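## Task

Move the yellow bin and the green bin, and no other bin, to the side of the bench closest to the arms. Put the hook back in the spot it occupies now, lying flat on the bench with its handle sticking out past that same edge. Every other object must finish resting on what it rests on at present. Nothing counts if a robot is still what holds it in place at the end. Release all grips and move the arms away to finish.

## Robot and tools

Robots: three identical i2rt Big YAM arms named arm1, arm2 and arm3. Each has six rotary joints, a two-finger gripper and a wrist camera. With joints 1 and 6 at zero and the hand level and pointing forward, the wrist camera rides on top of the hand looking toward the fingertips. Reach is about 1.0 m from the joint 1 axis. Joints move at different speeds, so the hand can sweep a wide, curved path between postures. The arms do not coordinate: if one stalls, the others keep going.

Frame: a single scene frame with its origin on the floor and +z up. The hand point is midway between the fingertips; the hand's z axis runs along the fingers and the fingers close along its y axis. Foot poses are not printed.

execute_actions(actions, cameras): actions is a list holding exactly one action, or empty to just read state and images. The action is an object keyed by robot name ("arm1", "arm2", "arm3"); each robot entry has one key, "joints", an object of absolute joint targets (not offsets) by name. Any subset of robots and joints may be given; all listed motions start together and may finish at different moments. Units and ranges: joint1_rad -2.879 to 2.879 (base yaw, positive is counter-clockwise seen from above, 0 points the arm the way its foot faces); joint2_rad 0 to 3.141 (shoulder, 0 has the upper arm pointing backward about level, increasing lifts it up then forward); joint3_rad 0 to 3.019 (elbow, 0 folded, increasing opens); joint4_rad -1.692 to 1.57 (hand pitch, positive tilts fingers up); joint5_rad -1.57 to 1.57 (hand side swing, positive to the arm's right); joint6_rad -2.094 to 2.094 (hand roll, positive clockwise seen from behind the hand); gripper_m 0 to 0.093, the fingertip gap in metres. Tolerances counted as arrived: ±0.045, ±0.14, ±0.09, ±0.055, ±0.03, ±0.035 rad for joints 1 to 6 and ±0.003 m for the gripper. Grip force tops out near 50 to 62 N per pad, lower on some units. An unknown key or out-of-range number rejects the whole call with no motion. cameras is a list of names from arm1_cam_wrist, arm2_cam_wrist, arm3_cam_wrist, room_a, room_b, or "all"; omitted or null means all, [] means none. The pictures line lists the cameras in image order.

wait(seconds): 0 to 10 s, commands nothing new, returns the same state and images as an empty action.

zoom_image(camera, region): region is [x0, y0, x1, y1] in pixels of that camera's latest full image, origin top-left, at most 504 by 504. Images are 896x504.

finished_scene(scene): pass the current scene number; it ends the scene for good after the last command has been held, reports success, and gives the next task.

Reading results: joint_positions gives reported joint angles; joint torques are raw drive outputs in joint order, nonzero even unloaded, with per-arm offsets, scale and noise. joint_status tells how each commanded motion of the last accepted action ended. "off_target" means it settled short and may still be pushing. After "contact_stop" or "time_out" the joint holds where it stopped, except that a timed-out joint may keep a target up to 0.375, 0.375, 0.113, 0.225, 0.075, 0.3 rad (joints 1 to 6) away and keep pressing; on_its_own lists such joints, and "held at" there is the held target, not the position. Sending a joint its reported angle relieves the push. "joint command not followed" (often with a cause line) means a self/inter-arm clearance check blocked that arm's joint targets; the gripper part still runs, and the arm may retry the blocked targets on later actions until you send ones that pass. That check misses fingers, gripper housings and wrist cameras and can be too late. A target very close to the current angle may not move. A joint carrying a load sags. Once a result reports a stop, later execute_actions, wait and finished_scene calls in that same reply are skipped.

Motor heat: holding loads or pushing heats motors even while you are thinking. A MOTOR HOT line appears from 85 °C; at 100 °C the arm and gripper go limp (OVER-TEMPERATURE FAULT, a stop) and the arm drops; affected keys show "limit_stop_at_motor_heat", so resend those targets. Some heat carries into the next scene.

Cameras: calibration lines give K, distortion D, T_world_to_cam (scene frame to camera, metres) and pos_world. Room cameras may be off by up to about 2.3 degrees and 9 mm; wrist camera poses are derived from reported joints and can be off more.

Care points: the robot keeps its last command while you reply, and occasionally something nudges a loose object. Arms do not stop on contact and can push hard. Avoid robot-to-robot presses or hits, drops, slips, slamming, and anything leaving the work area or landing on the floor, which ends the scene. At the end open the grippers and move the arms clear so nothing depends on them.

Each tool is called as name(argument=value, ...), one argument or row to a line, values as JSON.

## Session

execute_actions(
  actions=[],
)

Scene clock: 0.00 s.
Joint torques (N m, as the arm reports them, + toward a larger angle): no reading
arm1.joint_positions: joint1_rad=+0.340 joint2_rad=+0.336 joint3_rad=+1.430 joint4_rad=-1.226 joint5_rad=+0.224 joint6_rad=-0.098 gripper_m=+0.094
arm1.joint_status: not commanded
arm1.hand: x=-0.8857 y=+0.1036 z=+1.4030 quat_wxyz=(-0.511, +0.544, -0.514, -0.422) (m; scene frame)
arm2.joint_positions: joint1_rad=+0.870 joint2_rad=+0.370 joint3_rad=+1.552 joint4_rad=-1.234 joint5_rad=-0.277 joint6_rad=-0.302 gripper_m=+0.094
arm2.joint_status: not commanded
arm2.hand: x=-0.0874 y=-0.0002 z=+1.4479 quat_wxyz=(-0.200, +0.722, -0.008, -0.662) (m; scene frame)
arm3.joint_positions: joint1_rad=+0.522 joint2_rad=+0.596 joint3_rad=+1.519 joint4_rad=-1.439 joint5_rad=+0.027 joint6_rad=-0.398 gripper_m=+0.094
arm3.joint_status: not commanded
arm3.hand: x=+0.8311 y=+0.1772 z=+1.3507 quat_wxyz=(-0.350, +0.809, -0.304, -0.360) (m; scene frame)
pictures: arm1_cam_wrist, arm2_cam_wrist, arm3_cam_wrist, room_a, room_b
camera_calibration (this result's frames):
arm1_cam_wrist: T_world_to_cam=[[0.990688, -0.0418419, 0.129561, 0.700315], [0.0640659, -0.696405, -0.714784, 1.13252], [0.120135, 0.716429, -0.687239, 1.11798], [0, 0, 0, 1]] pos_world=[-0.900658, 0.0170447, 1.4871]
arm2_cam_wrist: T_world_to_cam=[[0.269664, 0.922837, 0.27505, -0.375479], [0.655459, 0.0333427, -0.754495, 1.16034], [-0.705447, 0.383744, -0.59589, 0.920079], [0, 0, 0, 1]] pos_world=[-0.0102327, -0.0452583, 1.52701]
arm3_cam_wrist: T_world_to_cam=[[0.736337, 0.582169, 0.344799, -1.18218], [0.676199, -0.651022, -0.344856, 0.0237254], [0.023707, 0.487083, -0.873034, 1.19589], [0, 0, 0, 1]] pos_world=[0.826092, 0.121181, 1.45985]
Images, in order (width x height): arm1_cam_wrist 896x504, arm2_cam_wrist 896x504, arm3_cam_wrist 896x504, room_a 896x504, room_b 896x504.

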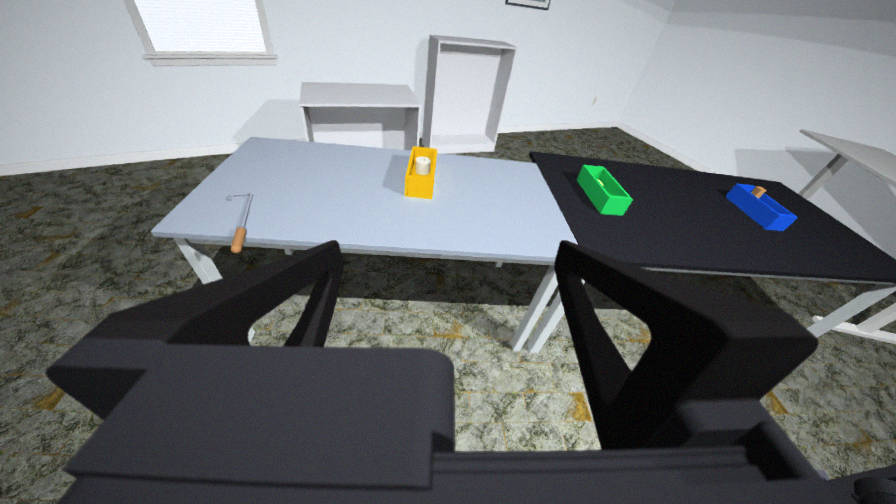

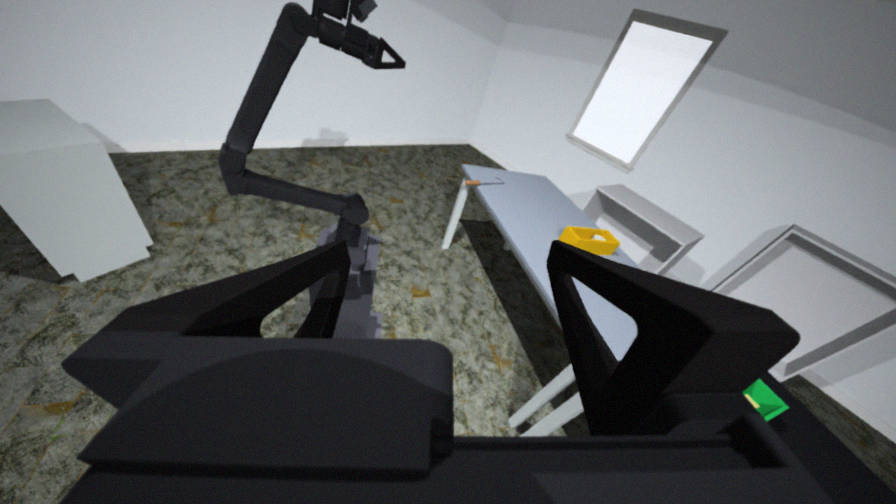

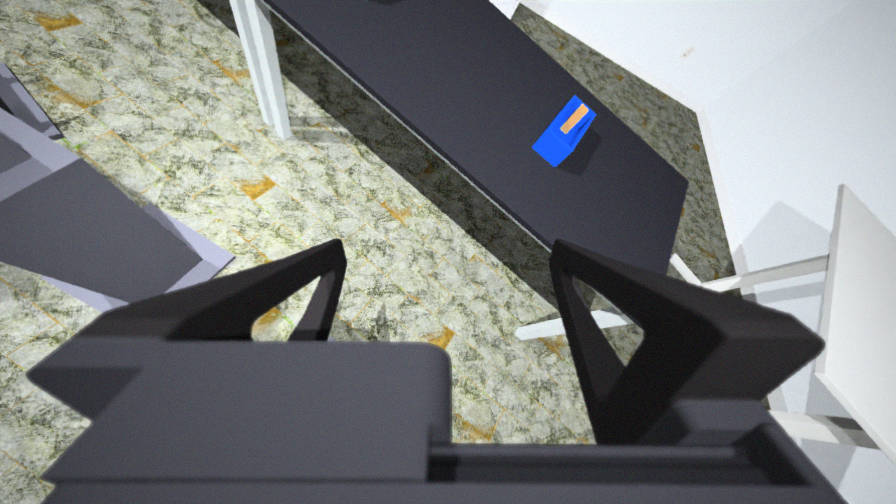

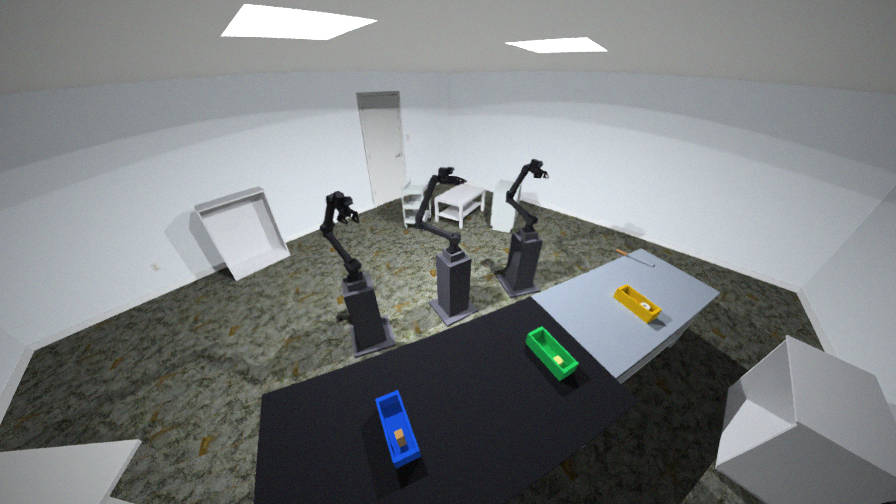

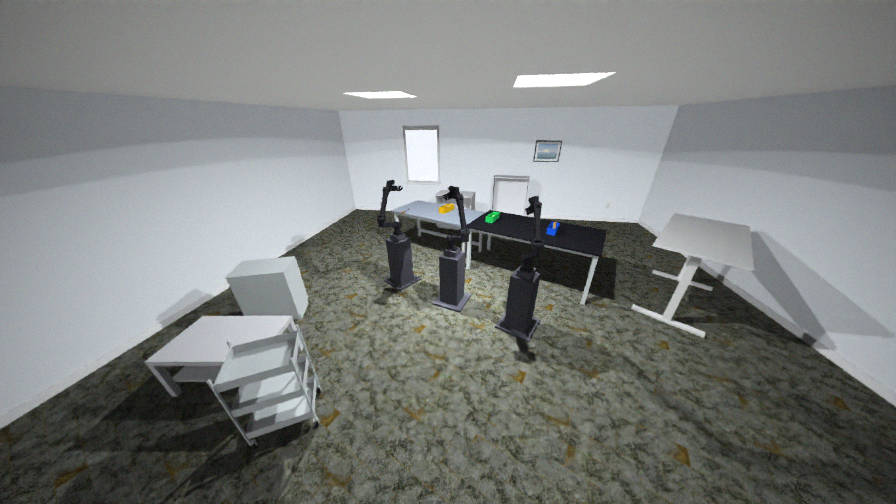

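execute_actions(
  actions=[
    {"arm1":{"joints":{"joint1_rad":0.965,"joint2_rad":2.34,"joint3_rad":1.48,"joint4_rad":0.9,"joint5_rad":0.537,"joint6_rad":0}},"arm2":{"joints":{"joint1_rad":-0.1,"joint2_rad":0.9,"joint3_rad":1.2,"joint4_rad":-0.6,"joint5_rad":0,"joint6_rad":0}}},
  ],
  cameras=["arm1_cam_wrist","arm2_cam_wrist"],
)

Scene clock: 10.03 s.
Joint torques (N m, as the arm reports them, + toward a larger angle): arm1=[ -1.59 -18.26   8.41   3.11   0.02   0.13] | arm2=[ 1.01 -4.47 11.81  3.02 -0.06  0.08] | arm3=[0.46 3.82 9.95 1.79 0.01 0.09]
arm1.joint_positions: joint1_rad=+0.967 joint2_rad=+2.355 joint3_rad=+1.465 joint4_rad=+0.874 joint5_rad=+0.536 joint6_rad=-0.009 gripper_m=+0.094
arm1.joint_status: all done
arm1.hand: x=-1.4134 y=+0.6292 z=+0.8323 quat_wxyz=(-0.437, +0.563, -0.430, -0.554) (m; scene frame)
arm2.joint_positions: joint1_rad=-0.095 joint2_rad=+0.892 joint3_rad=+1.168 joint4_rad=-0.611 joint5_rad=+0.000 joint6_rad=-0.008 gripper_m=+0.094
arm2.joint_status: all done
arm2.hand: x=-0.0086 y=+0.4325 z=+1.2659 quat_wxyz=(-0.404, +0.584, -0.569, -0.415) (m; scene frame)
arm3.joint_positions: joint1_rad=+0.522 joint2_rad=+0.596 joint3_rad=+1.519 joint4_rad=-1.439 joint5_rad=+0.027 joint6_rad=-0.398 gripper_m=+0.094
arm3.joint_status: not commanded
arm3.hand: x=+0.8311 y=+0.1772 z=+1.3507 quat_wxyz=(-0.350, +0.809, -0.304, -0.360) (m; scene frame)
pictures: arm1_cam_wrist, arm2_cam_wrist
camera_calibration (this result's frames):
arm1_cam_wrist: T_world_to_cam=[[0.966265, 0.256495, 0.0232651, 1.18523], [0.172661, -0.57811, -0.797482, 1.27231], [-0.191101, 0.774596, -0.602894, -0.134089], [0, 0, 0, 1]] pos_world=[-1.39055, 0.535394, 0.90623]
arm2_cam_wrist: T_world_to_cam=[[0.999448, 0.03247, -0.00699937, 0.00252182], [0.0225445, -0.817874, -0.574955, 1.09235], [-0.0243934, 0.57448, -0.818155, 0.905883], [0, 0, 0, 1]] pos_world=[-0.00504935, 0.372912, 1.36922]
Images, in order (width x height): arm1_cam_wrist 896x504, arm2_cam_wrist 896x504.

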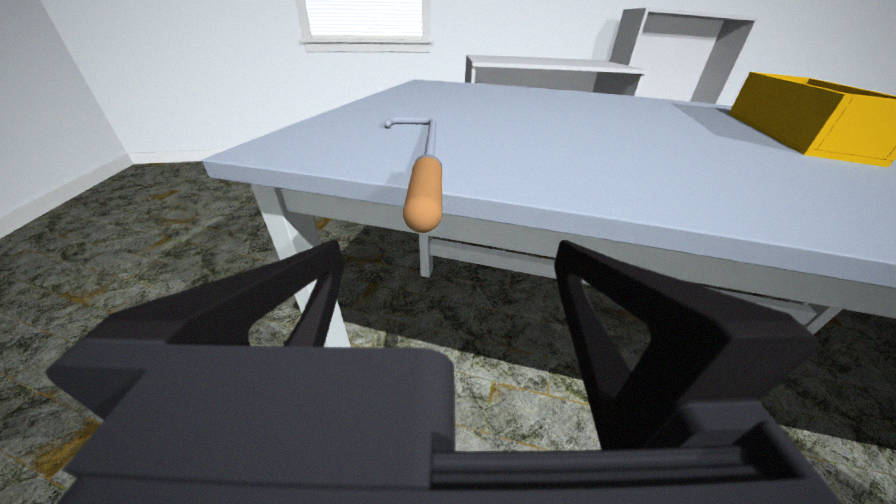

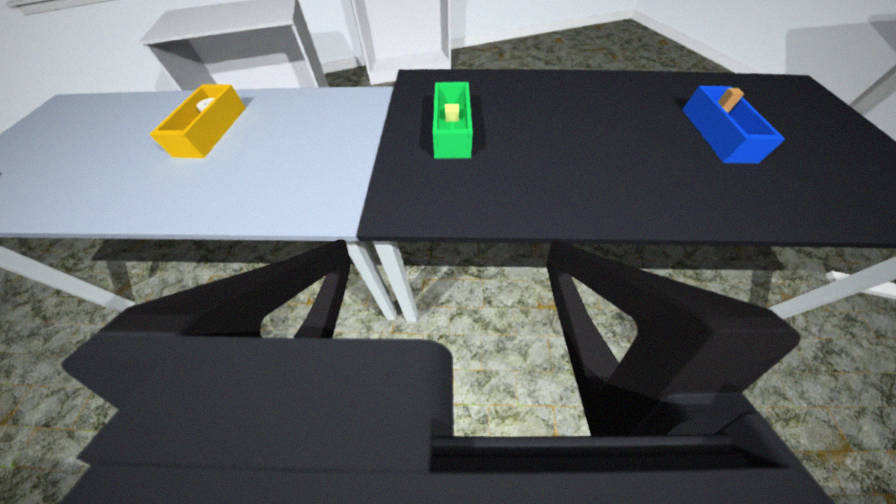

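execute_actions(
  actions=[
    {"arm1":{"joints":{"joint1_rad":0.96,"joint2_rad":2.49,"joint3_rad":1.65,"joint4_rad":0.91,"joint5_rad":0.526}}},
  ],
  cameras=[],
)

execute_actions(
  actions=[
    {"arm1":{"joints":{"joint1_rad":0.891,"joint2_rad":2.64,"joint3_rad":2.03,"joint4_rad":0.67,"joint5_rad":0.46}}},
  ],
  cameras=["arm1_cam_wrist"],
)

Scene clock: 21.80 s.
Joint torques (N m, as the arm reports them, + toward a larger angle): arm1=[ -1.99 -18.89  10.46   2.96  -0.13   0.12] | arm2=[ 1.25 -4.4  11.8   3.02 -0.04  0.09] | arm3=[0.47 3.85 9.95 1.8  0.01 0.09]
arm1.joint_positions: joint1_rad=+0.967 joint2_rad=+2.496 joint3_rad=+1.614 joint4_rad=+0.888 joint5_rad=+0.528 joint6_rad=-0.009 gripper_m=+0.094
arm1.joint_status: all done
arm1.hand: x=-1.4361 y=+0.6505 z=+0.7928 quat_wxyz=(-0.436, +0.557, -0.427, -0.563) (m; scene frame)
arm2.joint_positions: joint1_rad=-0.095 joint2_rad=+0.892 joint3_rad=+1.168 joint4_rad=-0.611 joint5_rad=+0.000 joint6_rad=-0.008 gripper_m=+0.094
arm2.joint_status: not commanded
arm2.hand: x=-0.0086 y=+0.4325 z=+1.2659 quat_wxyz=(-0.404, +0.584, -0.569, -0.415) (m; scene frame)
arm3.joint_positions: joint1_rad=+0.522 joint2_rad=+0.596 joint3_rad=+1.519 joint4_rad=-1.439 joint5_rad=+0.027 joint6_rad=-0.398 gripper_m=+0.094
arm3.joint_status: not commanded
arm3.hand: x=+0.8311 y=+0.1772 z=+1.3507 quat_wxyz=(-0.350, +0.809, -0.304, -0.360) (m; scene frame)
pictures: none
No camera images: the call's "cameras" was empty. Leave "cameras" out to get every camera's image.

Scene clock: 23.07 s.
Joint torques (N m, as the arm reports them, + toward a larger angle): arm1=[ -0.82 -20.96  11.76   1.47  -0.15   0.11] | arm2=[ 1.24 -4.41 11.76  2.97 -0.04  0.07] | arm3=[0.5  3.8  9.93 1.8  0.01 0.09]
arm1.joint_positions: joint1_rad=+0.884 joint2_rad=+2.643 joint3_rad=+1.995 joint4_rad=+0.682 joint5_rad=+0.463 joint6_rad=-0.008 gripper_m=+0.094
arm1.joint_status: all done
arm1.hand: x=-1.4451 y=+0.7530 z=+0.8122 quat_wxyz=(-0.443, +0.543, -0.430, -0.569) (m; scene frame)
arm2.joint_positions: joint1_rad=-0.095 joint2_rad=+0.892 joint3_rad=+1.168 joint4_rad=-0.611 joint5_rad=+0.000 joint6_rad=-0.008 gripper_m=+0.094
arm2.joint_status: not commanded
arm2.hand: x=-0.0086 y=+0.4325 z=+1.2659 quat_wxyz=(-0.404, +0.584, -0.569, -0.415) (m; scene frame)
arm3.joint_positions: joint1_rad=+0.522 joint2_rad=+0.596 joint3_rad=+1.519 joint4_rad=-1.439 joint5_rad=+0.027 joint6_rad=-0.398 gripper_m=+0.094
arm3.joint_status: not commanded
arm3.hand: x=+0.8311 y=+0.1772 z=+1.3507 quat_wxyz=(-0.350, +0.809, -0.304, -0.360) (m; scene frame)
pictures: arm1_cam_wrist
camera_calibration (this result's frames):
arm1_cam_wrist: T_world_to_cam=[[0.969299, 0.245886, 0.0000514369, 1.21582], [0.139547, -0.549932, -0.823469, 1.28546], [-0.202451, 0.798195, -0.567361, -0.311214], [0, 0, 0, 1]] pos_world=[-1.42088, 0.656374, 0.881906]
Images, in order (width x height): arm1_cam_wrist 896x504.

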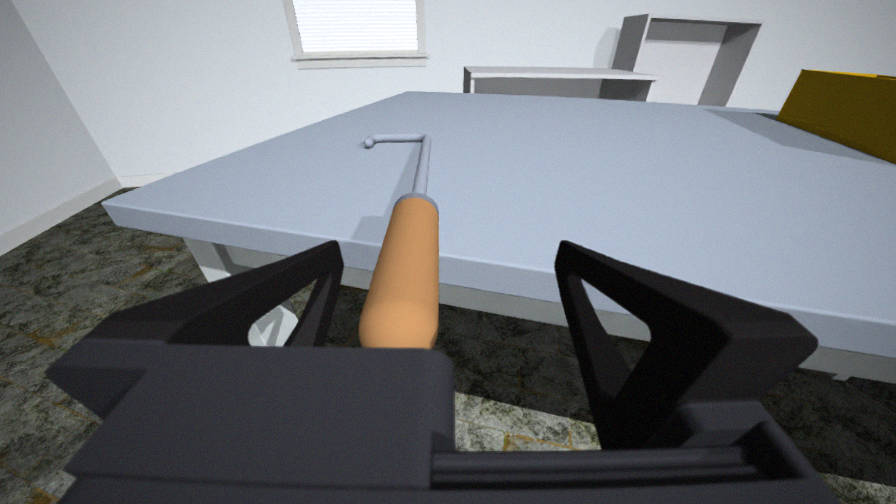

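execute_actions(
  actions=[
    {"arm1":{"joints":{"joint1_rad":0.915,"joint2_rad":2.69,"joint3_rad":2.07,"joint4_rad":0.66,"joint5_rad":0.49}}},
  ],
  cameras=["arm1_cam_wrist"],
)

Scene clock: 26.87 s.
Joint torques (N m, as the arm reports them, + toward a larger angle): arm1=[ -1.29 -20.18  12.33   1.37   0.06   0.12] | arm2=[ 1.24 -4.48 11.75  2.99 -0.04  0.07] | arm3=[0.51 3.82 9.95 1.8  0.01 0.1 ]
arm1.joint_positions: joint1_rad=+0.914 joint2_rad=+2.683 joint3_rad=+2.029 joint4_rad=+0.674 joint5_rad=+0.487 joint6_rad=-0.008 gripper_m=+0.094
arm1.joint_status: all done
arm1.hand: x=-1.4653 y=+0.7406 z=+0.7923 quat_wxyz=(-0.440, +0.550, -0.430, -0.565) (m; scene frame)
arm2.joint_positions: joint1_rad=-0.095 joint2_rad=+0.892 joint3_rad=+1.168 joint4_rad=-0.611 joint5_rad=+0.000 joint6_rad=-0.008 gripper_m=+0.094
arm2.joint_status: not commanded
arm2.hand: x=-0.0086 y=+0.4325 z=+1.2659 quat_wxyz=(-0.404, +0.584, -0.569, -0.415) (m; scene frame)
arm3.joint_positions: joint1_rad=+0.522 joint2_rad=+0.596 joint3_rad=+1.519 joint4_rad=-1.439 joint5_rad=+0.027 joint6_rad=-0.398 gripper_m=+0.094
arm3.joint_status: not commanded
arm3.hand: x=+0.8311 y=+0.1772 z=+1.3507 quat_wxyz=(-0.350, +0.809, -0.304, -0.360) (m; scene frame)
pictures: arm1_cam_wrist
camera_calibration (this result's frames):
arm1_cam_wrist: T_world_to_cam=[[0.967856, 0.251438, 0.00587007, 1.22758], [0.149952, -0.558155, -0.816075, 1.28047], [-0.201915, 0.790723, -0.577917, -0.302055], [0, 0, 0, 1]] pos_world=[-1.44112, 0.644881, 0.863189]
Images, in order (width x height): arm1_cam_wrist 896x504.

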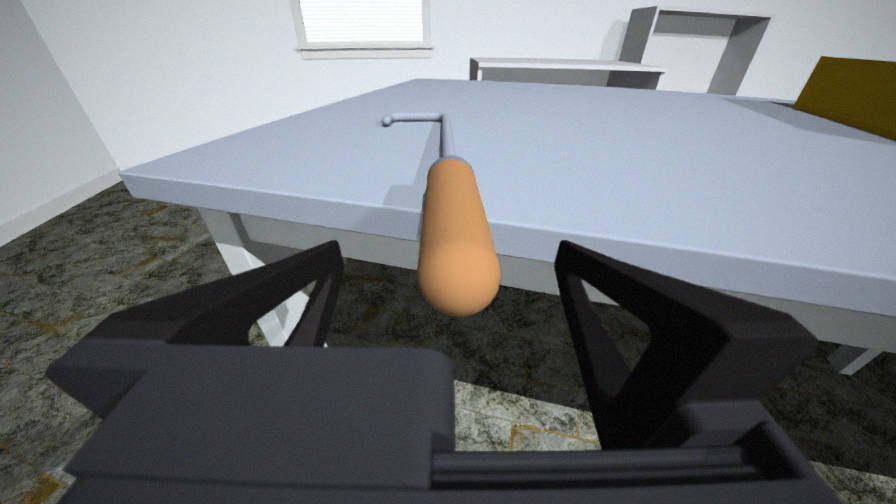

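execute_actions(
  actions=[
    {"arm1":{"joints":{"joint1_rad":0.90,"joint2_rad":2.735,"joint3_rad":2.18,"joint4_rad":0.60,"joint5_rad":0.46}}},
  ],
  cameras=["arm1_cam_wrist"],
)

Scene clock: 33.33 s.
Joint torques (N m, as the arm reports them, + toward a larger angle): arm1=[ -2.02 -21.03  12.91   1.41  -0.16   0.11] | arm2=[ 1.19 -4.53 11.8   3.03 -0.05  0.08] | arm3=[0.46 3.81 9.92 1.79 0.01 0.1 ]
arm1.joint_positions: joint1_rad=+0.909 joint2_rad=+2.729 joint3_rad=+2.136 joint4_rad=+0.615 joint5_rad=+0.463 joint6_rad=-0.008 gripper_m=+0.094
arm1.joint_status: all done
arm1.hand: x=-1.4775 y=+0.7558 z=+0.7940 quat_wxyz=(-0.435, +0.553, -0.425, -0.569) (m; scene frame)
arm2.joint_positions: joint1_rad=-0.095 joint2_rad=+0.892 joint3_rad=+1.168 joint4_rad=-0.611 joint5_rad=+0.000 joint6_rad=-0.008 gripper_m=+0.094
arm2.joint_status: not commanded
arm2.hand: x=-0.0086 y=+0.4325 z=+1.2659 quat_wxyz=(-0.404, +0.584, -0.569, -0.415) (m; scene frame)
arm3.joint_positions: joint1_rad=+0.522 joint2_rad=+0.596 joint3_rad=+1.519 joint4_rad=-1.439 joint5_rad=+0.027 joint6_rad=-0.398 gripper_m=+0.094
arm3.joint_status: not commanded
arm3.hand: x=+0.8311 y=+0.1772 z=+1.3507 quat_wxyz=(-0.350, +0.809, -0.304, -0.360) (m; scene frame)
pictures: arm1_cam_wrist
camera_calibration (this result's frames):
arm1_cam_wrist: T_world_to_cam=[[0.962989, 0.269471, 0.00611952, 1.21458], [0.160347, -0.554476, -0.816606, 1.30519], [-0.216659, 0.787364, -0.577163, -0.335352], [0, 0, 0, 1]] pos_world=[-1.45156, 0.660448, 0.864841]
Images, in order (width x height): arm1_cam_wrist 896x504.

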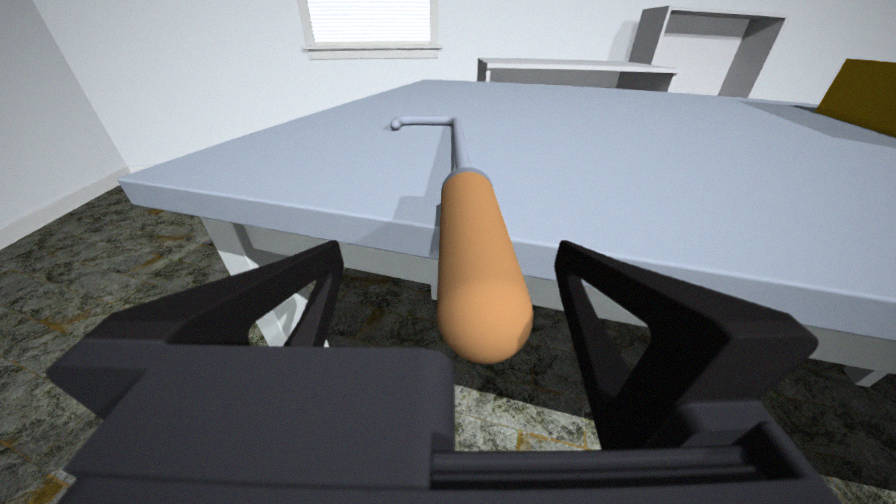

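Shift right ~1.2 cm then grip.

execute_actions(
  actions=[
    {"arm1":{"joints":{"joint1_rad":0.885,"joint5_rad":0.45}}},
  ],
  cameras=[],
)

execute_actions(
  actions=[
    {"arm1":{"joints":{"gripper_m":0}}},
  ],
  cameras=["arm1_cam_wrist"],
)

Scene clock: 38.53 s.
Joint torques (N m, as the arm reports them, + toward a larger angle): arm1=[ -1.88 -20.89  12.95   1.33  -0.16   0.11] | arm2=[ 1.11 -4.47 11.79  2.99 -0.04  0.07] | arm3=[0.5  3.85 9.95 1.77 0.01 0.1 ]
arm1.joint_positions: joint1_rad=+0.889 joint2_rad=+2.729 joint3_rad=+2.136 joint4_rad=+0.615 joint5_rad=+0.453 joint6_rad=-0.008 gripper_m=+0.094
arm1.joint_status: all done
arm1.hand: x=-1.4641 y=+0.7665 z=+0.7941 quat_wxyz=(-0.438, +0.551, -0.427, -0.567) (m; scene frame)
arm2.joint_positions: joint1_rad=-0.095 joint2_rad=+0.892 joint3_rad=+1.168 joint4_rad=-0.611 joint5_rad=+0.000 joint6_rad=-0.008 gripper_m=+0.094
arm2.joint_status: not commanded
arm2.hand: x=-0.0086 y=+0.4325 z=+1.2659 quat_wxyz=(-0.404, +0.584, -0.569, -0.415) (m; scene frame)
arm3.joint_positions: joint1_rad=+0.522 joint2_rad=+0.596 joint3_rad=+1.519 joint4_rad=-1.439 joint5_rad=+0.027 joint6_rad=-0.398 gripper_m=+0.094
arm3.joint_status: not commanded
arm3.hand: x=+0.8311 y=+0.1772 z=+1.3507 quat_wxyz=(-0.350, +0.809, -0.304, -0.360) (m; scene frame)
pictures: none
No camera images: the call's "cameras" was empty. Leave "cameras" out to get every camera's image.

Scene clock: 39.27 s.
Joint torques (N m, as the arm reports them, + toward a larger angle): arm1=[ -1.73 -20.91  12.98   1.38  -0.02   0.1 ] | arm2=[ 1.11 -4.41 11.81  3.01 -0.03  0.08] | arm3=[0.4  3.83 9.95 1.79 0.01 0.09]
arm1.joint_positions: joint1_rad=+0.889 joint2_rad=+2.729 joint3_rad=+2.136 joint4_rad=+0.615 joint5_rad=+0.449 joint6_rad=-0.008 gripper_m=+0.029
arm1.joint_status: gripper_m off_target (ended at +0.029, target +0.000)
arm1.hand: x=-1.4648 y=+0.7663 z=+0.7941 quat_wxyz=(-0.437, +0.552, -0.426, -0.568) (m; scene frame)
arm2.joint_positions: joint1_rad=-0.095 joint2_rad=+0.892 joint3_rad=+1.168 joint4_rad=-0.611 joint5_rad=+0.000 joint6_rad=-0.008 gripper_m=+0.094
arm2.joint_status: not commanded
arm2.hand: x=-0.0086 y=+0.4325 z=+1.2659 quat_wxyz=(-0.404, +0.584, -0.569, -0.415) (m; scene frame)
arm3.joint_positions: joint1_rad=+0.522 joint2_rad=+0.596 joint3_rad=+1.519 joint4_rad=-1.439 joint5_rad=+0.027 joint6_rad=-0.398 gripper_m=+0.094
arm3.joint_status: not commanded
arm3.hand: x=+0.8311 y=+0.1772 z=+1.3507 quat_wxyz=(-0.350, +0.809, -0.304, -0.360) (m; scene frame)
pictures: arm1_cam_wrist
camera_calibration (this result's frames):
arm1_cam_wrist: T_world_to_cam=[[0.964515, 0.263961, 0.00595529, 1.20609], [0.157018, -0.555321, -0.816679, 1.30486], [-0.212264, 0.788634, -0.577062, -0.335449], [0, 0, 0, 1]] pos_world=[-1.43938, 0.670802, 0.864891]
Images, in order (width x height): arm1_cam_wrist 896x504.

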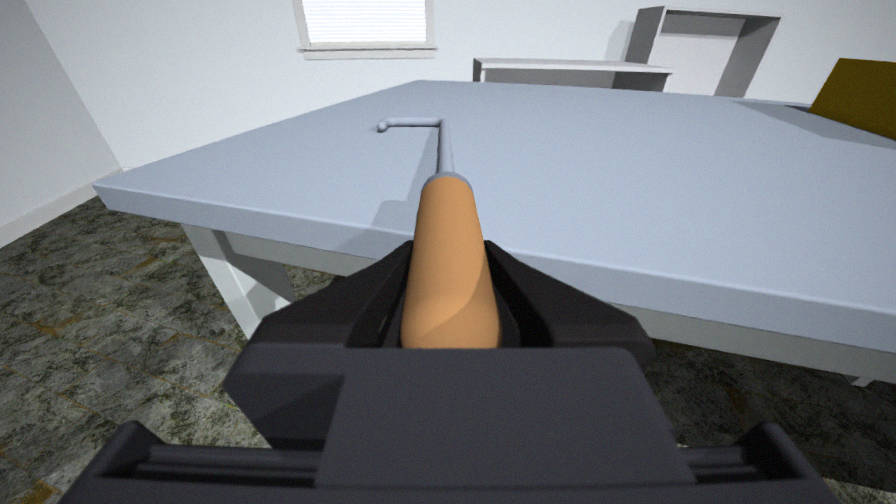

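execute_actions(
  actions=[
    {"arm1":{"joints":{"joint2_rad":2.63,"joint4_rad":0.58,"joint6_rad":-1.57}}},
  ],
  cameras=["arm1_cam_wrist"],
)

Scene clock: 44.63 s.
Joint torques (N m, as the arm reports them, + toward a larger angle): arm1=[ -1.83 -23.26  13.34   2.37   0.28  -0.11] | arm2=[ 1.22 -4.4  11.77  3.   -0.04  0.09] | arm3=[0.43 3.85 9.95 1.79 0.01 0.1 ]
arm1.joint_positions: joint1_rad=+0.889 joint2_rad=+2.655 joint3_rad=+2.136 joint4_rad=+0.573 joint5_rad=+0.440 joint6_rad=-1.551 gripper_m=+0.028
arm1.joint_status: all done
arm1.hand: x=-1.4710 y=+0.7707 z=+0.8538 quat_wxyz=(-0.718, +0.682, +0.076, -0.112) (m; scene frame)
arm2.joint_positions: joint1_rad=-0.095 joint2_rad=+0.892 joint3_rad=+1.168 joint4_rad=-0.611 joint5_rad=+0.000 joint6_rad=-0.008 gripper_m=+0.094
arm2.joint_status: not commanded
arm2.hand: x=-0.0086 y=+0.4325 z=+1.2659 quat_wxyz=(-0.404, +0.584, -0.569, -0.415) (m; scene frame)
arm3.joint_positions: joint1_rad=+0.522 joint2_rad=+0.596 joint3_rad=+1.519 joint4_rad=-1.439 joint5_rad=+0.027 joint6_rad=-0.398 gripper_m=+0.094
arm3.joint_status: not commanded
arm3.hand: x=+0.8311 y=+0.1772 z=+1.3507 quat_wxyz=(-0.350, +0.809, -0.304, -0.360) (m; scene frame)
pictures: arm1_cam_wrist
camera_calibration (this result's frames):
arm1_cam_wrist: T_world_to_cam=[[0.0470333, -0.0372228, 0.9982, -0.754137], [0.929387, -0.364619, -0.0573876, 1.69793], [0.366099, 0.930412, 0.0174451, -0.0718167], [0, 0, 0, 1]] pos_world=[-1.51627, 0.657845, 0.851472]
Images, in order (width x height): arm1_cam_wrist 896x504.

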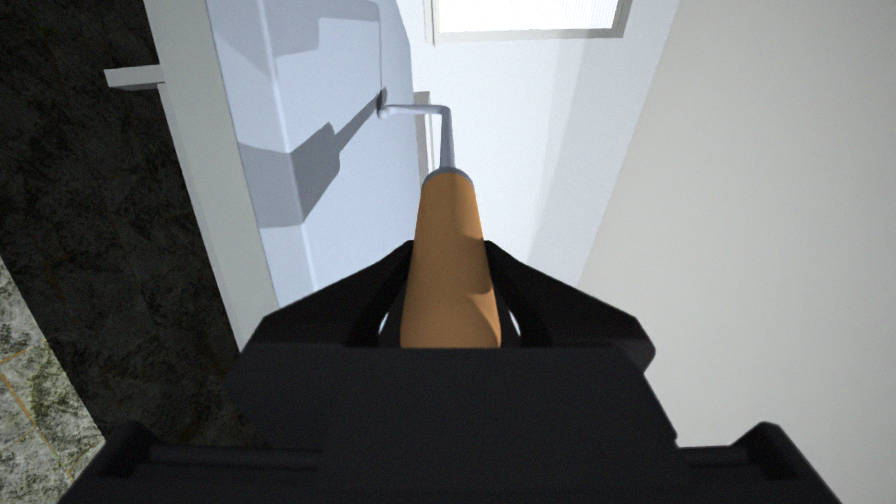

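execute_actions(
  actions=[
    {"arm1":{"joints":{"joint2_rad":2.05,"joint3_rad":1.84,"joint4_rad":0.52}}},
  ],
  cameras=[],
)

execute_actions(
  actions=[
    {"arm1":{"joints":{"joint1_rad":0.157,"joint5_rad":0}}},
  ],
  cameras=[],
)

execute_actions(
  actions=[
    {"arm1":{"joints":{"joint2_rad":2.27}}},
  ],
  cameras=["arm1_cam_wrist","room_a"],
)

zoom_image(
  camera="room_a",
  region=[480, 160, 720, 330],
)

Scene clock: 53.57 s.
Joint torques (N m, as the arm reports them, + toward a larger angle): arm1=[ -1.94 -21.86  13.85   3.45  -0.11   0.03] | arm2=[ 1.24 -4.51 11.76  2.97 -0.05  0.08] | arm3=[0.38 3.84 9.93 1.79 0.01 0.1 ]
arm1.joint_positions: joint1_rad=+0.889 joint2_rad=+2.105 joint3_rad=+1.798 joint4_rad=+0.488 joint5_rad=+0.451 joint6_rad=-1.562 gripper_m=+0.028
arm1.joint_status: all done
arm1.hand: x=-1.4123 y=+0.7035 z=+1.1298 quat_wxyz=(-0.754, +0.642, +0.052, -0.129) (m; scene frame)
arm2.joint_positions: joint1_rad=-0.095 joint2_rad=+0.892 joint3_rad=+1.168 joint4_rad=-0.611 joint5_rad=+0.000 joint6_rad=-0.008 gripper_m=+0.094
arm2.joint_status: not commanded
arm2.hand: x=-0.0086 y=+0.4325 z=+1.2659 quat_wxyz=(-0.404, +0.584, -0.569, -0.415) (m; scene frame)
arm3.joint_positions: joint1_rad=+0.522 joint2_rad=+0.596 joint3_rad=+1.519 joint4_rad=-1.439 joint5_rad=+0.027 joint6_rad=-0.398 gripper_m=+0.094
arm3.joint_status: not commanded
arm3.hand: x=+0.8311 y=+0.1772 z=+1.3507 quat_wxyz=(-0.350, +0.809, -0.304, -0.360) (m; scene frame)
pictures: none
No camera images: the call's "cameras" was empty. Leave "cameras" out to get every camera's image.

Scene clock: 55.80 s.
Joint torques (N m, as the arm reports them, + toward a larger angle): arm1=[ -0.54 -22.16  13.87   3.45  -0.09   0.03] | arm2=[ 1.25 -4.63 11.75  2.96 -0.05  0.08] | arm3=[0.53 3.74 9.93 1.79 0.01 0.1 ]
arm1.joint_positions: joint1_rad=+0.151 joint2_rad=+2.105 joint3_rad=+1.798 joint4_rad=+0.488 joint5_rad=+0.002 joint6_rad=-1.562 gripper_m=+0.028
arm1.joint_status: all done
arm1.hand: x=-0.8810 y=+0.8782 z=+1.1324 quat_wxyz=(-0.770, +0.637, -0.015, +0.008) (m; scene frame)
arm2.joint_positions: joint1_rad=-0.095 joint2_rad=+0.892 joint3_rad=+1.168 joint4_rad=-0.611 joint5_rad=+0.000 joint6_rad=-0.008 gripper_m=+0.094
arm2.joint_status: not commanded
arm2.hand: x=-0.0086 y=+0.4325 z=+1.2659 quat_wxyz=(-0.404, +0.584, -0.569, -0.415) (m; scene frame)
arm3.joint_positions: joint1_rad=+0.522 joint2_rad=+0.596 joint3_rad=+1.519 joint4_rad=-1.439 joint5_rad=+0.027 joint6_rad=-0.398 gripper_m=+0.094
arm3.joint_status: not commanded
arm3.hand: x=+0.8311 y=+0.1772 z=+1.3507 quat_wxyz=(-0.350, +0.809, -0.304, -0.360) (m; scene frame)
pictures: none
No camera images: the call's "cameras" was empty. Leave "cameras" out to get every camera's image.

Scene clock: 57.13 s.
Joint torques (N m, as the arm reports them, + toward a larger angle): arm1=[ -0.88 -23.01  14.08   3.21  -0.11   0.09] | arm2=[ 1.22 -4.48 11.71  2.96 -0.06  0.08] | arm3=[0.5  3.78 9.93 1.77 0.01 0.1 ]
arm1.joint_positions: joint1_rad=+0.151 joint2_rad=+2.323 joint3_rad=+1.788 joint4_rad=+0.495 joint5_rad=+0.001 joint6_rad=-1.567 gripper_m=+0.028
arm1.joint_status: all done
arm1.hand: x=-0.8813 y=+0.9048 z=+0.9380 quat_wxyz=(-0.695, +0.718, -0.014, +0.008) (m; scene frame)
arm2.joint_positions: joint1_rad=-0.095 joint2_rad=+0.892 joint3_rad=+1.168 joint4_rad=-0.611 joint5_rad=+0.000 joint6_rad=-0.008 gripper_m=+0.094
arm2.joint_status: not commanded
arm2.hand: x=-0.0086 y=+0.4325 z=+1.2659 quat_wxyz=(-0.404, +0.584, -0.569, -0.415) (m; scene frame)
arm3.joint_positions: joint1_rad=+0.522 joint2_rad=+0.596 joint3_rad=+1.519 joint4_rad=-1.439 joint5_rad=+0.027 joint6_rad=-0.398 gripper_m=+0.094
arm3.joint_status: not commanded
arm3.hand: x=+0.8311 y=+0.1772 z=+1.3507 quat_wxyz=(-0.350, +0.809, -0.304, -0.360) (m; scene frame)
pictures: arm1_cam_wrist, room_a
camera_calibration (this result's frames):
arm1_cam_wrist: T_world_to_cam=[[0.000567951, 0.0417971, 0.999126, -0.974224], [0.781424, -0.623473, 0.025638, 1.2296], [0.624, 0.780727, -0.0330154, -0.0038979], [0, 0, 0, 1]] pos_world=[-0.957852, 0.810384, 0.941719]
Images, in order (width x height): arm1_cam_wrist 896x504, room_a 896x504.

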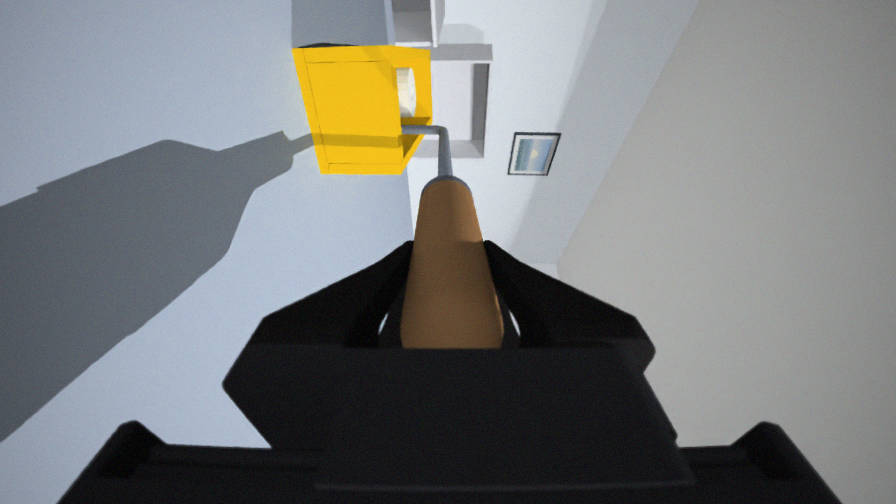

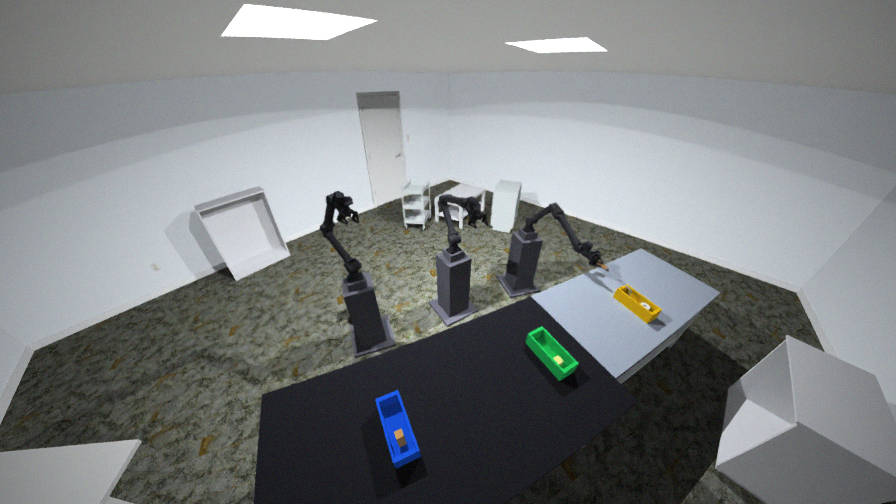

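Region (480, 160, 720, 330) of room_a's 896x504 image, scaled by 2.100, with more detail than that image has; it fills the top 357 rows of this view, and the rest is white.

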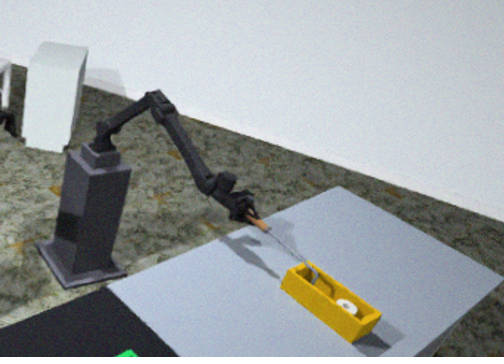

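execute_actions(
  actions=[
    {"arm1":{"joints":{"joint1_rad":0.175,"joint2_rad":2.32}}},
  ],
  cameras=[],
)

execute_actions(
  actions=[
    {"arm1":{"joints":{"joint2_rad":2.21,"joint3_rad":1.55,"joint4_rad":0.70}}},
  ],
  cameras=[],
)

execute_actions(
  actions=[
    {"arm1":{"joints":{"joint2_rad":2.03,"joint3_rad":1.25,"joint4_rad":0.82}}},
  ],
  cameras=["arm1_cam_wrist"],
)

Scene clock: 70.87 s.
Joint torques (N m, as the arm reports them, + toward a larger angle): arm1=[ -0.98 -22.48  13.81   3.25  -0.1    0.09] | arm2=[ 1.14 -4.46 11.74  2.98 -0.04  0.07] | arm3=[0.48 3.8  9.93 1.79 0.01 0.1 ]
arm1.joint_positions: joint1_rad=+0.171 joint2_rad=+2.361 joint3_rad=+1.788 joint4_rad=+0.495 joint5_rad=+0.001 joint6_rad=-1.567 gripper_m=+0.028
arm1.joint_status: all done
arm1.hand: x=-0.8997 y=+0.9058 z=+0.9047 quat_wxyz=(-0.682, +0.732, -0.007, +0.001) (m; scene frame)
arm2.joint_positions: joint1_rad=-0.095 joint2_rad=+0.892 joint3_rad=+1.168 joint4_rad=-0.611 joint5_rad=+0.000 joint6_rad=-0.008 gripper_m=+0.094
arm2.joint_status: not commanded
arm2.hand: x=-0.0086 y=+0.4325 z=+1.2659 quat_wxyz=(-0.404, +0.584, -0.569, -0.415) (m; scene frame)
arm3.joint_positions: joint1_rad=+0.522 joint2_rad=+0.596 joint3_rad=+1.519 joint4_rad=-1.439 joint5_rad=+0.027 joint6_rad=-0.398 gripper_m=+0.094
arm3.joint_status: not commanded
arm3.hand: x=+0.8311 y=+0.1772 z=+1.3507 quat_wxyz=(-0.350, +0.809, -0.304, -0.360) (m; scene frame)
pictures: none
No camera images: the call's "cameras" was empty. Leave "cameras" out to get every camera's image.

Scene clock: 71.80 s.
Joint torques (N m, as the arm reports them, + toward a larger angle): arm1=[ -1.03 -20.67   9.74   4.03  -0.1    0.08] | arm2=[ 1.24 -4.48 11.76  2.97 -0.03  0.07] | arm3=[0.42 3.81 9.93 1.81 0.01 0.1 ]
arm1.joint_positions: joint1_rad=+0.171 joint2_rad=+2.251 joint3_rad=+1.535 joint4_rad=+0.657 joint5_rad=+0.001 joint6_rad=-1.567 gripper_m=+0.028
arm1.joint_status: all done
arm1.hand: x=-0.9003 y=+0.8475 z=+0.8987 quat_wxyz=(-0.689, +0.725, -0.007, +0.001) (m; scene frame)
arm2.joint_positions: joint1_rad=-0.095 joint2_rad=+0.892 joint3_rad=+1.168 joint4_rad=-0.611 joint5_rad=+0.000 joint6_rad=-0.008 gripper_m=+0.094
arm2.joint_status: not commanded
arm2.hand: x=-0.0086 y=+0.4325 z=+1.2659 quat_wxyz=(-0.404, +0.584, -0.569, -0.415) (m; scene frame)
arm3.joint_positions: joint1_rad=+0.522 joint2_rad=+0.596 joint3_rad=+1.519 joint4_rad=-1.439 joint5_rad=+0.027 joint6_rad=-0.398 gripper_m=+0.094
arm3.joint_status: not commanded
arm3.hand: x=+0.8311 y=+0.1772 z=+1.3507 quat_wxyz=(-0.350, +0.809, -0.304, -0.360) (m; scene frame)
pictures: none
No camera images: the call's "cameras" was empty. Leave "cameras" out to get every camera's image.

Scene clock: 74.03 s.
Joint torques (N m, as the arm reports them, + toward a larger angle): arm1=[ -1.2  -17.58   9.89   4.97  -0.08   0.09] | arm2=[ 1.22 -4.38 11.75  2.98 -0.05  0.06] | arm3=[0.48 3.79 9.95 1.8  0.01 0.1 ]
arm1.joint_positions: joint1_rad=+0.171 joint2_rad=+2.068 joint3_rad=+1.224 joint4_rad=+0.757 joint5_rad=+0.001 joint6_rad=-1.567 gripper_m=+0.028
arm1.joint_status: joint4_rad time_out (moved +0.100 of +0.163); the others done
arm1.on_its_own: joint4_rad reads +0.757 and still pushes toward +0.820 since a time_out
arm1.hand: x=-0.9012 y=+0.7621 z=+0.9055 quat_wxyz=(-0.679, +0.734, -0.007, +0.001) (m; scene frame)
arm2.joint_positions: joint1_rad=-0.095 joint2_rad=+0.892 joint3_rad=+1.168 joint4_rad=-0.611 joint5_rad=+0.000 joint6_rad=-0.008 gripper_m=+0.094
arm2.joint_status: not commanded
arm2.hand: x=-0.0086 y=+0.4325 z=+1.2659 quat_wxyz=(-0.404, +0.584, -0.569, -0.415) (m; scene frame)
arm3.joint_positions: joint1_rad=+0.522 joint2_rad=+0.596 joint3_rad=+1.519 joint4_rad=-1.439 joint5_rad=+0.027 joint6_rad=-0.398 gripper_m=+0.094
arm3.joint_status: not commanded
arm3.hand: x=+0.8311 y=+0.1772 z=+1.3507 quat_wxyz=(-0.350, +0.809, -0.304, -0.360) (m; scene frame)
pictures: arm1_cam_wrist
camera_calibration (this result's frames):
arm1_cam_wrist: T_world_to_cam=[[0.0000196561, 0.0877847, 0.996139, -0.968618], [0.793981, -0.605597, 0.0533526, 1.12953], [0.607943, 0.790914, -0.0697113, 0.12986], [0, 0, 0, 1]] pos_world=[-0.975755, 0.666363, 0.913668]
Images, in order (width x height): arm1_cam_wrist 896x504.

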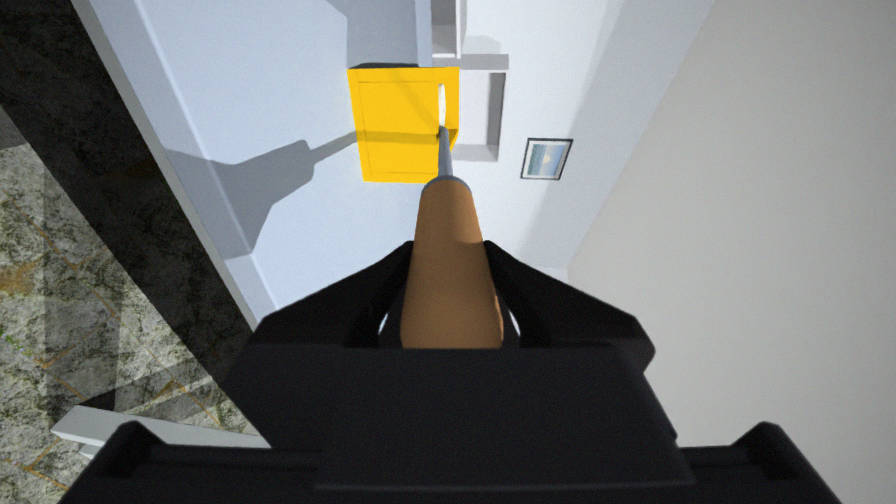

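execute_actions(
  actions=[
    {"arm1":{"joints":{"joint2_rad":1.86,"joint3_rad":0.95,"joint4_rad":0.90}}},
  ],
  cameras=[],
)

Scene clock: 78.83 s.
Joint torques (N m, as the arm reports them, + toward a larger angle): arm1=[ -0.83 -14.17   8.78   4.7   -0.1    0.1 ] | arm2=[ 1.24 -4.38 11.74  3.02 -0.04  0.08] | arm3=[0.44 3.86 9.95 1.79 0.01 0.1 ]
arm1.joint_positions: joint1_rad=+0.171 joint2_rad=+1.888 joint3_rad=+0.928 joint4_rad=+0.843 joint5_rad=+0.001 joint6_rad=-1.567 gripper_m=+0.028
arm1.joint_status: joint4_rad time_out (moved +0.086 of +0.143); the others done
arm1.on_its_own: joint4_rad reads +0.843 and still pushes toward +0.900 since a time_out
arm1.hand: x=-0.9021 y=+0.6687 z=+0.9080 quat_wxyz=(-0.668, +0.745, -0.007, +0.001) (m; scene frame)
arm2.joint_positions: joint1_rad=-0.095 joint2_rad=+0.892 joint3_rad=+1.168 joint4_rad=-0.611 joint5_rad=+0.000 joint6_rad=-0.008 gripper_m=+0.094
arm2.joint_status: not commanded
arm2.hand: x=-0.0086 y=+0.4325 z=+1.2659 quat_wxyz=(-0.404, +0.584, -0.569, -0.415) (m; scene frame)
arm3.joint_positions: joint1_rad=+0.522 joint2_rad=+0.596 joint3_rad=+1.519 joint4_rad=-1.439 joint5_rad=+0.027 joint6_rad=-0.398 gripper_m=+0.094
arm3.joint_status: not commanded
arm3.hand: x=+0.8311 y=+0.1772 z=+1.3507 quat_wxyz=(-0.350, +0.809, -0.304, -0.360) (m; scene frame)
pictures: none
No camera images: the call's "cameras" was empty. Leave "cameras" out to get every camera's image.

execute_actions(
  actions=[
    {"arm1":{"joints":{"joint2_rad":1.69,"joint3_rad":0.71,"joint4_rad":0.96}}},
  ],
  cameras=["arm1_cam_wrist","room_a"],
)

Scene clock: 88.73 s.
Joint torques (N m, as the arm reports them, + toward a larger angle): arm1=[ -1.16 -11.7    8.32   5.02  -0.1    0.09] | arm2=[ 1.33 -4.31 11.75  2.98 -0.05  0.08] | arm3=[0.51 3.75 9.96 1.81 0.01 0.1 ]
arm1.joint_positions: joint1_rad=+0.171 joint2_rad=+1.719 joint3_rad=+0.686 joint4_rad=+0.894 joint5_rad=+0.001 joint6_rad=-1.567 gripper_m=+0.028
arm1.joint_status: joint4_rad time_out (moved +0.051 of +0.117); the others done
arm1.on_its_own: joint4_rad reads +0.894 and still pushes toward +0.960 since a time_out
arm1.hand: x=-0.9030 y=+0.5852 z=+0.9125 quat_wxyz=(-0.659, +0.752, -0.007, +0.001) (m; scene frame)
arm2.joint_positions: joint1_rad=-0.095 joint2_rad=+0.892 joint3_rad=+1.168 joint4_rad=-0.611 joint5_rad=+0.000 joint6_rad=-0.008 gripper_m=+0.094
arm2.joint_status: not commanded
arm2.hand: x=-0.0086 y=+0.4325 z=+1.2659 quat_wxyz=(-0.404, +0.584, -0.569, -0.415) (m; scene frame)
arm3.joint_positions: joint1_rad=+0.522 joint2_rad=+0.596 joint3_rad=+1.519 joint4_rad=-1.439 joint5_rad=+0.027 joint6_rad=-0.398 gripper_m=+0.094
arm3.joint_status: not commanded
arm3.hand: x=+0.8311 y=+0.1772 z=+1.3507 quat_wxyz=(-0.350, +0.809, -0.304, -0.360) (m; scene frame)
pictures: arm1_cam_wrist, room_a
camera_calibration (this result's frames):
arm1_cam_wrist: T_world_to_cam=[[0.000527994, 0.140076, 0.990141, -0.984701], [0.794128, -0.601817, 0.0847163, 0.992777], [0.60775, 0.786254, -0.111556, 0.312011], [0, 0, 0, 1]] pos_world=[-0.977497, 0.490084, 0.925695]
Images, in order (width x height): arm1_cam_wrist 896x504, room_a 896x504.

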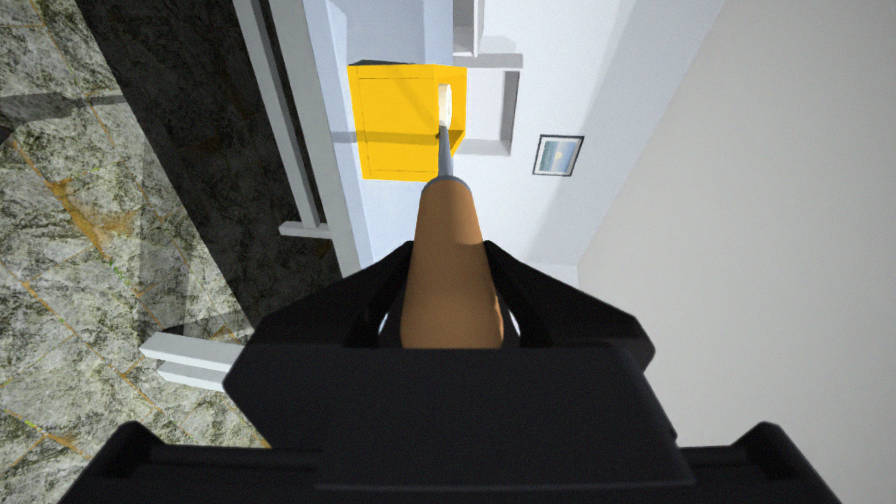

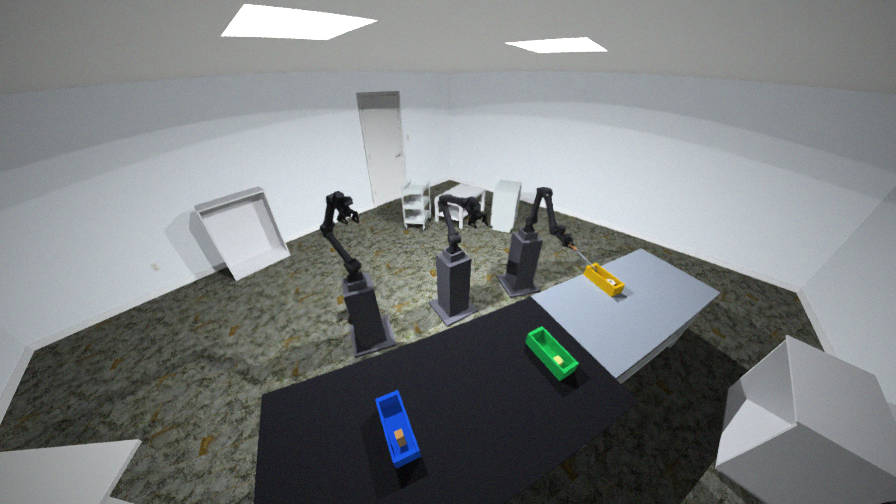

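execute_actions(
  actions=[
    {"arm1":{"joints":{"joint3_rad":0.85,"joint4_rad":1.2}}},
  ],
  cameras=[],
)

execute_actions(
  actions=[
    {"arm1":{"joints":{"joint3_rad":1.4,"joint4_rad":0.6}}},
  ],
  cameras=[],
)

execute_actions(
  actions=[
    {"arm1":{"joints":{"joint1_rad":-0.505,"joint5_rad":-0.98,"joint2_rad":2.3,"joint3_rad":2.2,"joint4_rad":0.55}}},
  ],
  cameras=[],
)

execute_actions(
  actions=[
    {"arm1":{"joints":{"joint2_rad":2.62}}},
  ],
  cameras=[],
)

execute_actions(
  actions=[
    {"arm1":{"joints":{"joint6_rad":0}}},
  ],
  cameras=[],
)

execute_actions(
  actions=[
    {"arm1":{"joints":{"joint2_rad":2.715,"joint4_rad":0.6}}},
  ],
  cameras=["arm1_cam_wrist"],
)

Scene clock: 100.90 s.
Joint torques (N m, as the arm reports them, + toward a larger angle): arm1=[ -1.   -12.24  10.97   4.44  -0.07   0.09] | arm2=[ 1.17 -4.52 11.75  2.99 -0.05  0.09] | arm3=[0.47 3.82 9.93 1.81 0.01 0.1 ]
arm1.joint_positions: joint1_rad=+0.171 joint2_rad=+1.718 joint3_rad=+0.806 joint4_rad=+1.144 joint5_rad=+0.001 joint6_rad=-1.567 gripper_m=+0.028
arm1.joint_status: joint4_rad time_out (moved +0.251 of +0.306); the others done
arm1.on_its_own: joint4_rad reads +1.144 and still pushes toward +1.200 since a time_out
arm1.hand: x=-0.9022 y=+0.6178 z=+1.0298 quat_wxyz=(-0.787, +0.617, -0.006, +0.002) (m; scene frame)
arm2.joint_positions: joint1_rad=-0.095 joint2_rad=+0.892 joint3_rad=+1.168 joint4_rad=-0.611 joint5_rad=+0.000 joint6_rad=-0.008 gripper_m=+0.094
arm2.joint_status: not commanded
arm2.hand: x=-0.0086 y=+0.4325 z=+1.2659 quat_wxyz=(-0.404, +0.584, -0.569, -0.415) (m; scene frame)
arm3.joint_positions: joint1_rad=+0.522 joint2_rad=+0.596 joint3_rad=+1.519 joint4_rad=-1.439 joint5_rad=+0.027 joint6_rad=-0.398 gripper_m=+0.094
arm3.joint_status: not commanded
arm3.hand: x=+0.8311 y=+0.1772 z=+1.3507 quat_wxyz=(-0.350, +0.809, -0.304, -0.360) (m; scene frame)
pictures: none
No camera images: the call's "cameras" was empty. Leave "cameras" out to get every camera's image.

not run: a stop came earlier in this reply.

not run: a stop came earlier in this reply.

not run: a stop came earlier in this reply.

not run: a stop came earlier in this reply.

not run: a stop came earlier in this reply.


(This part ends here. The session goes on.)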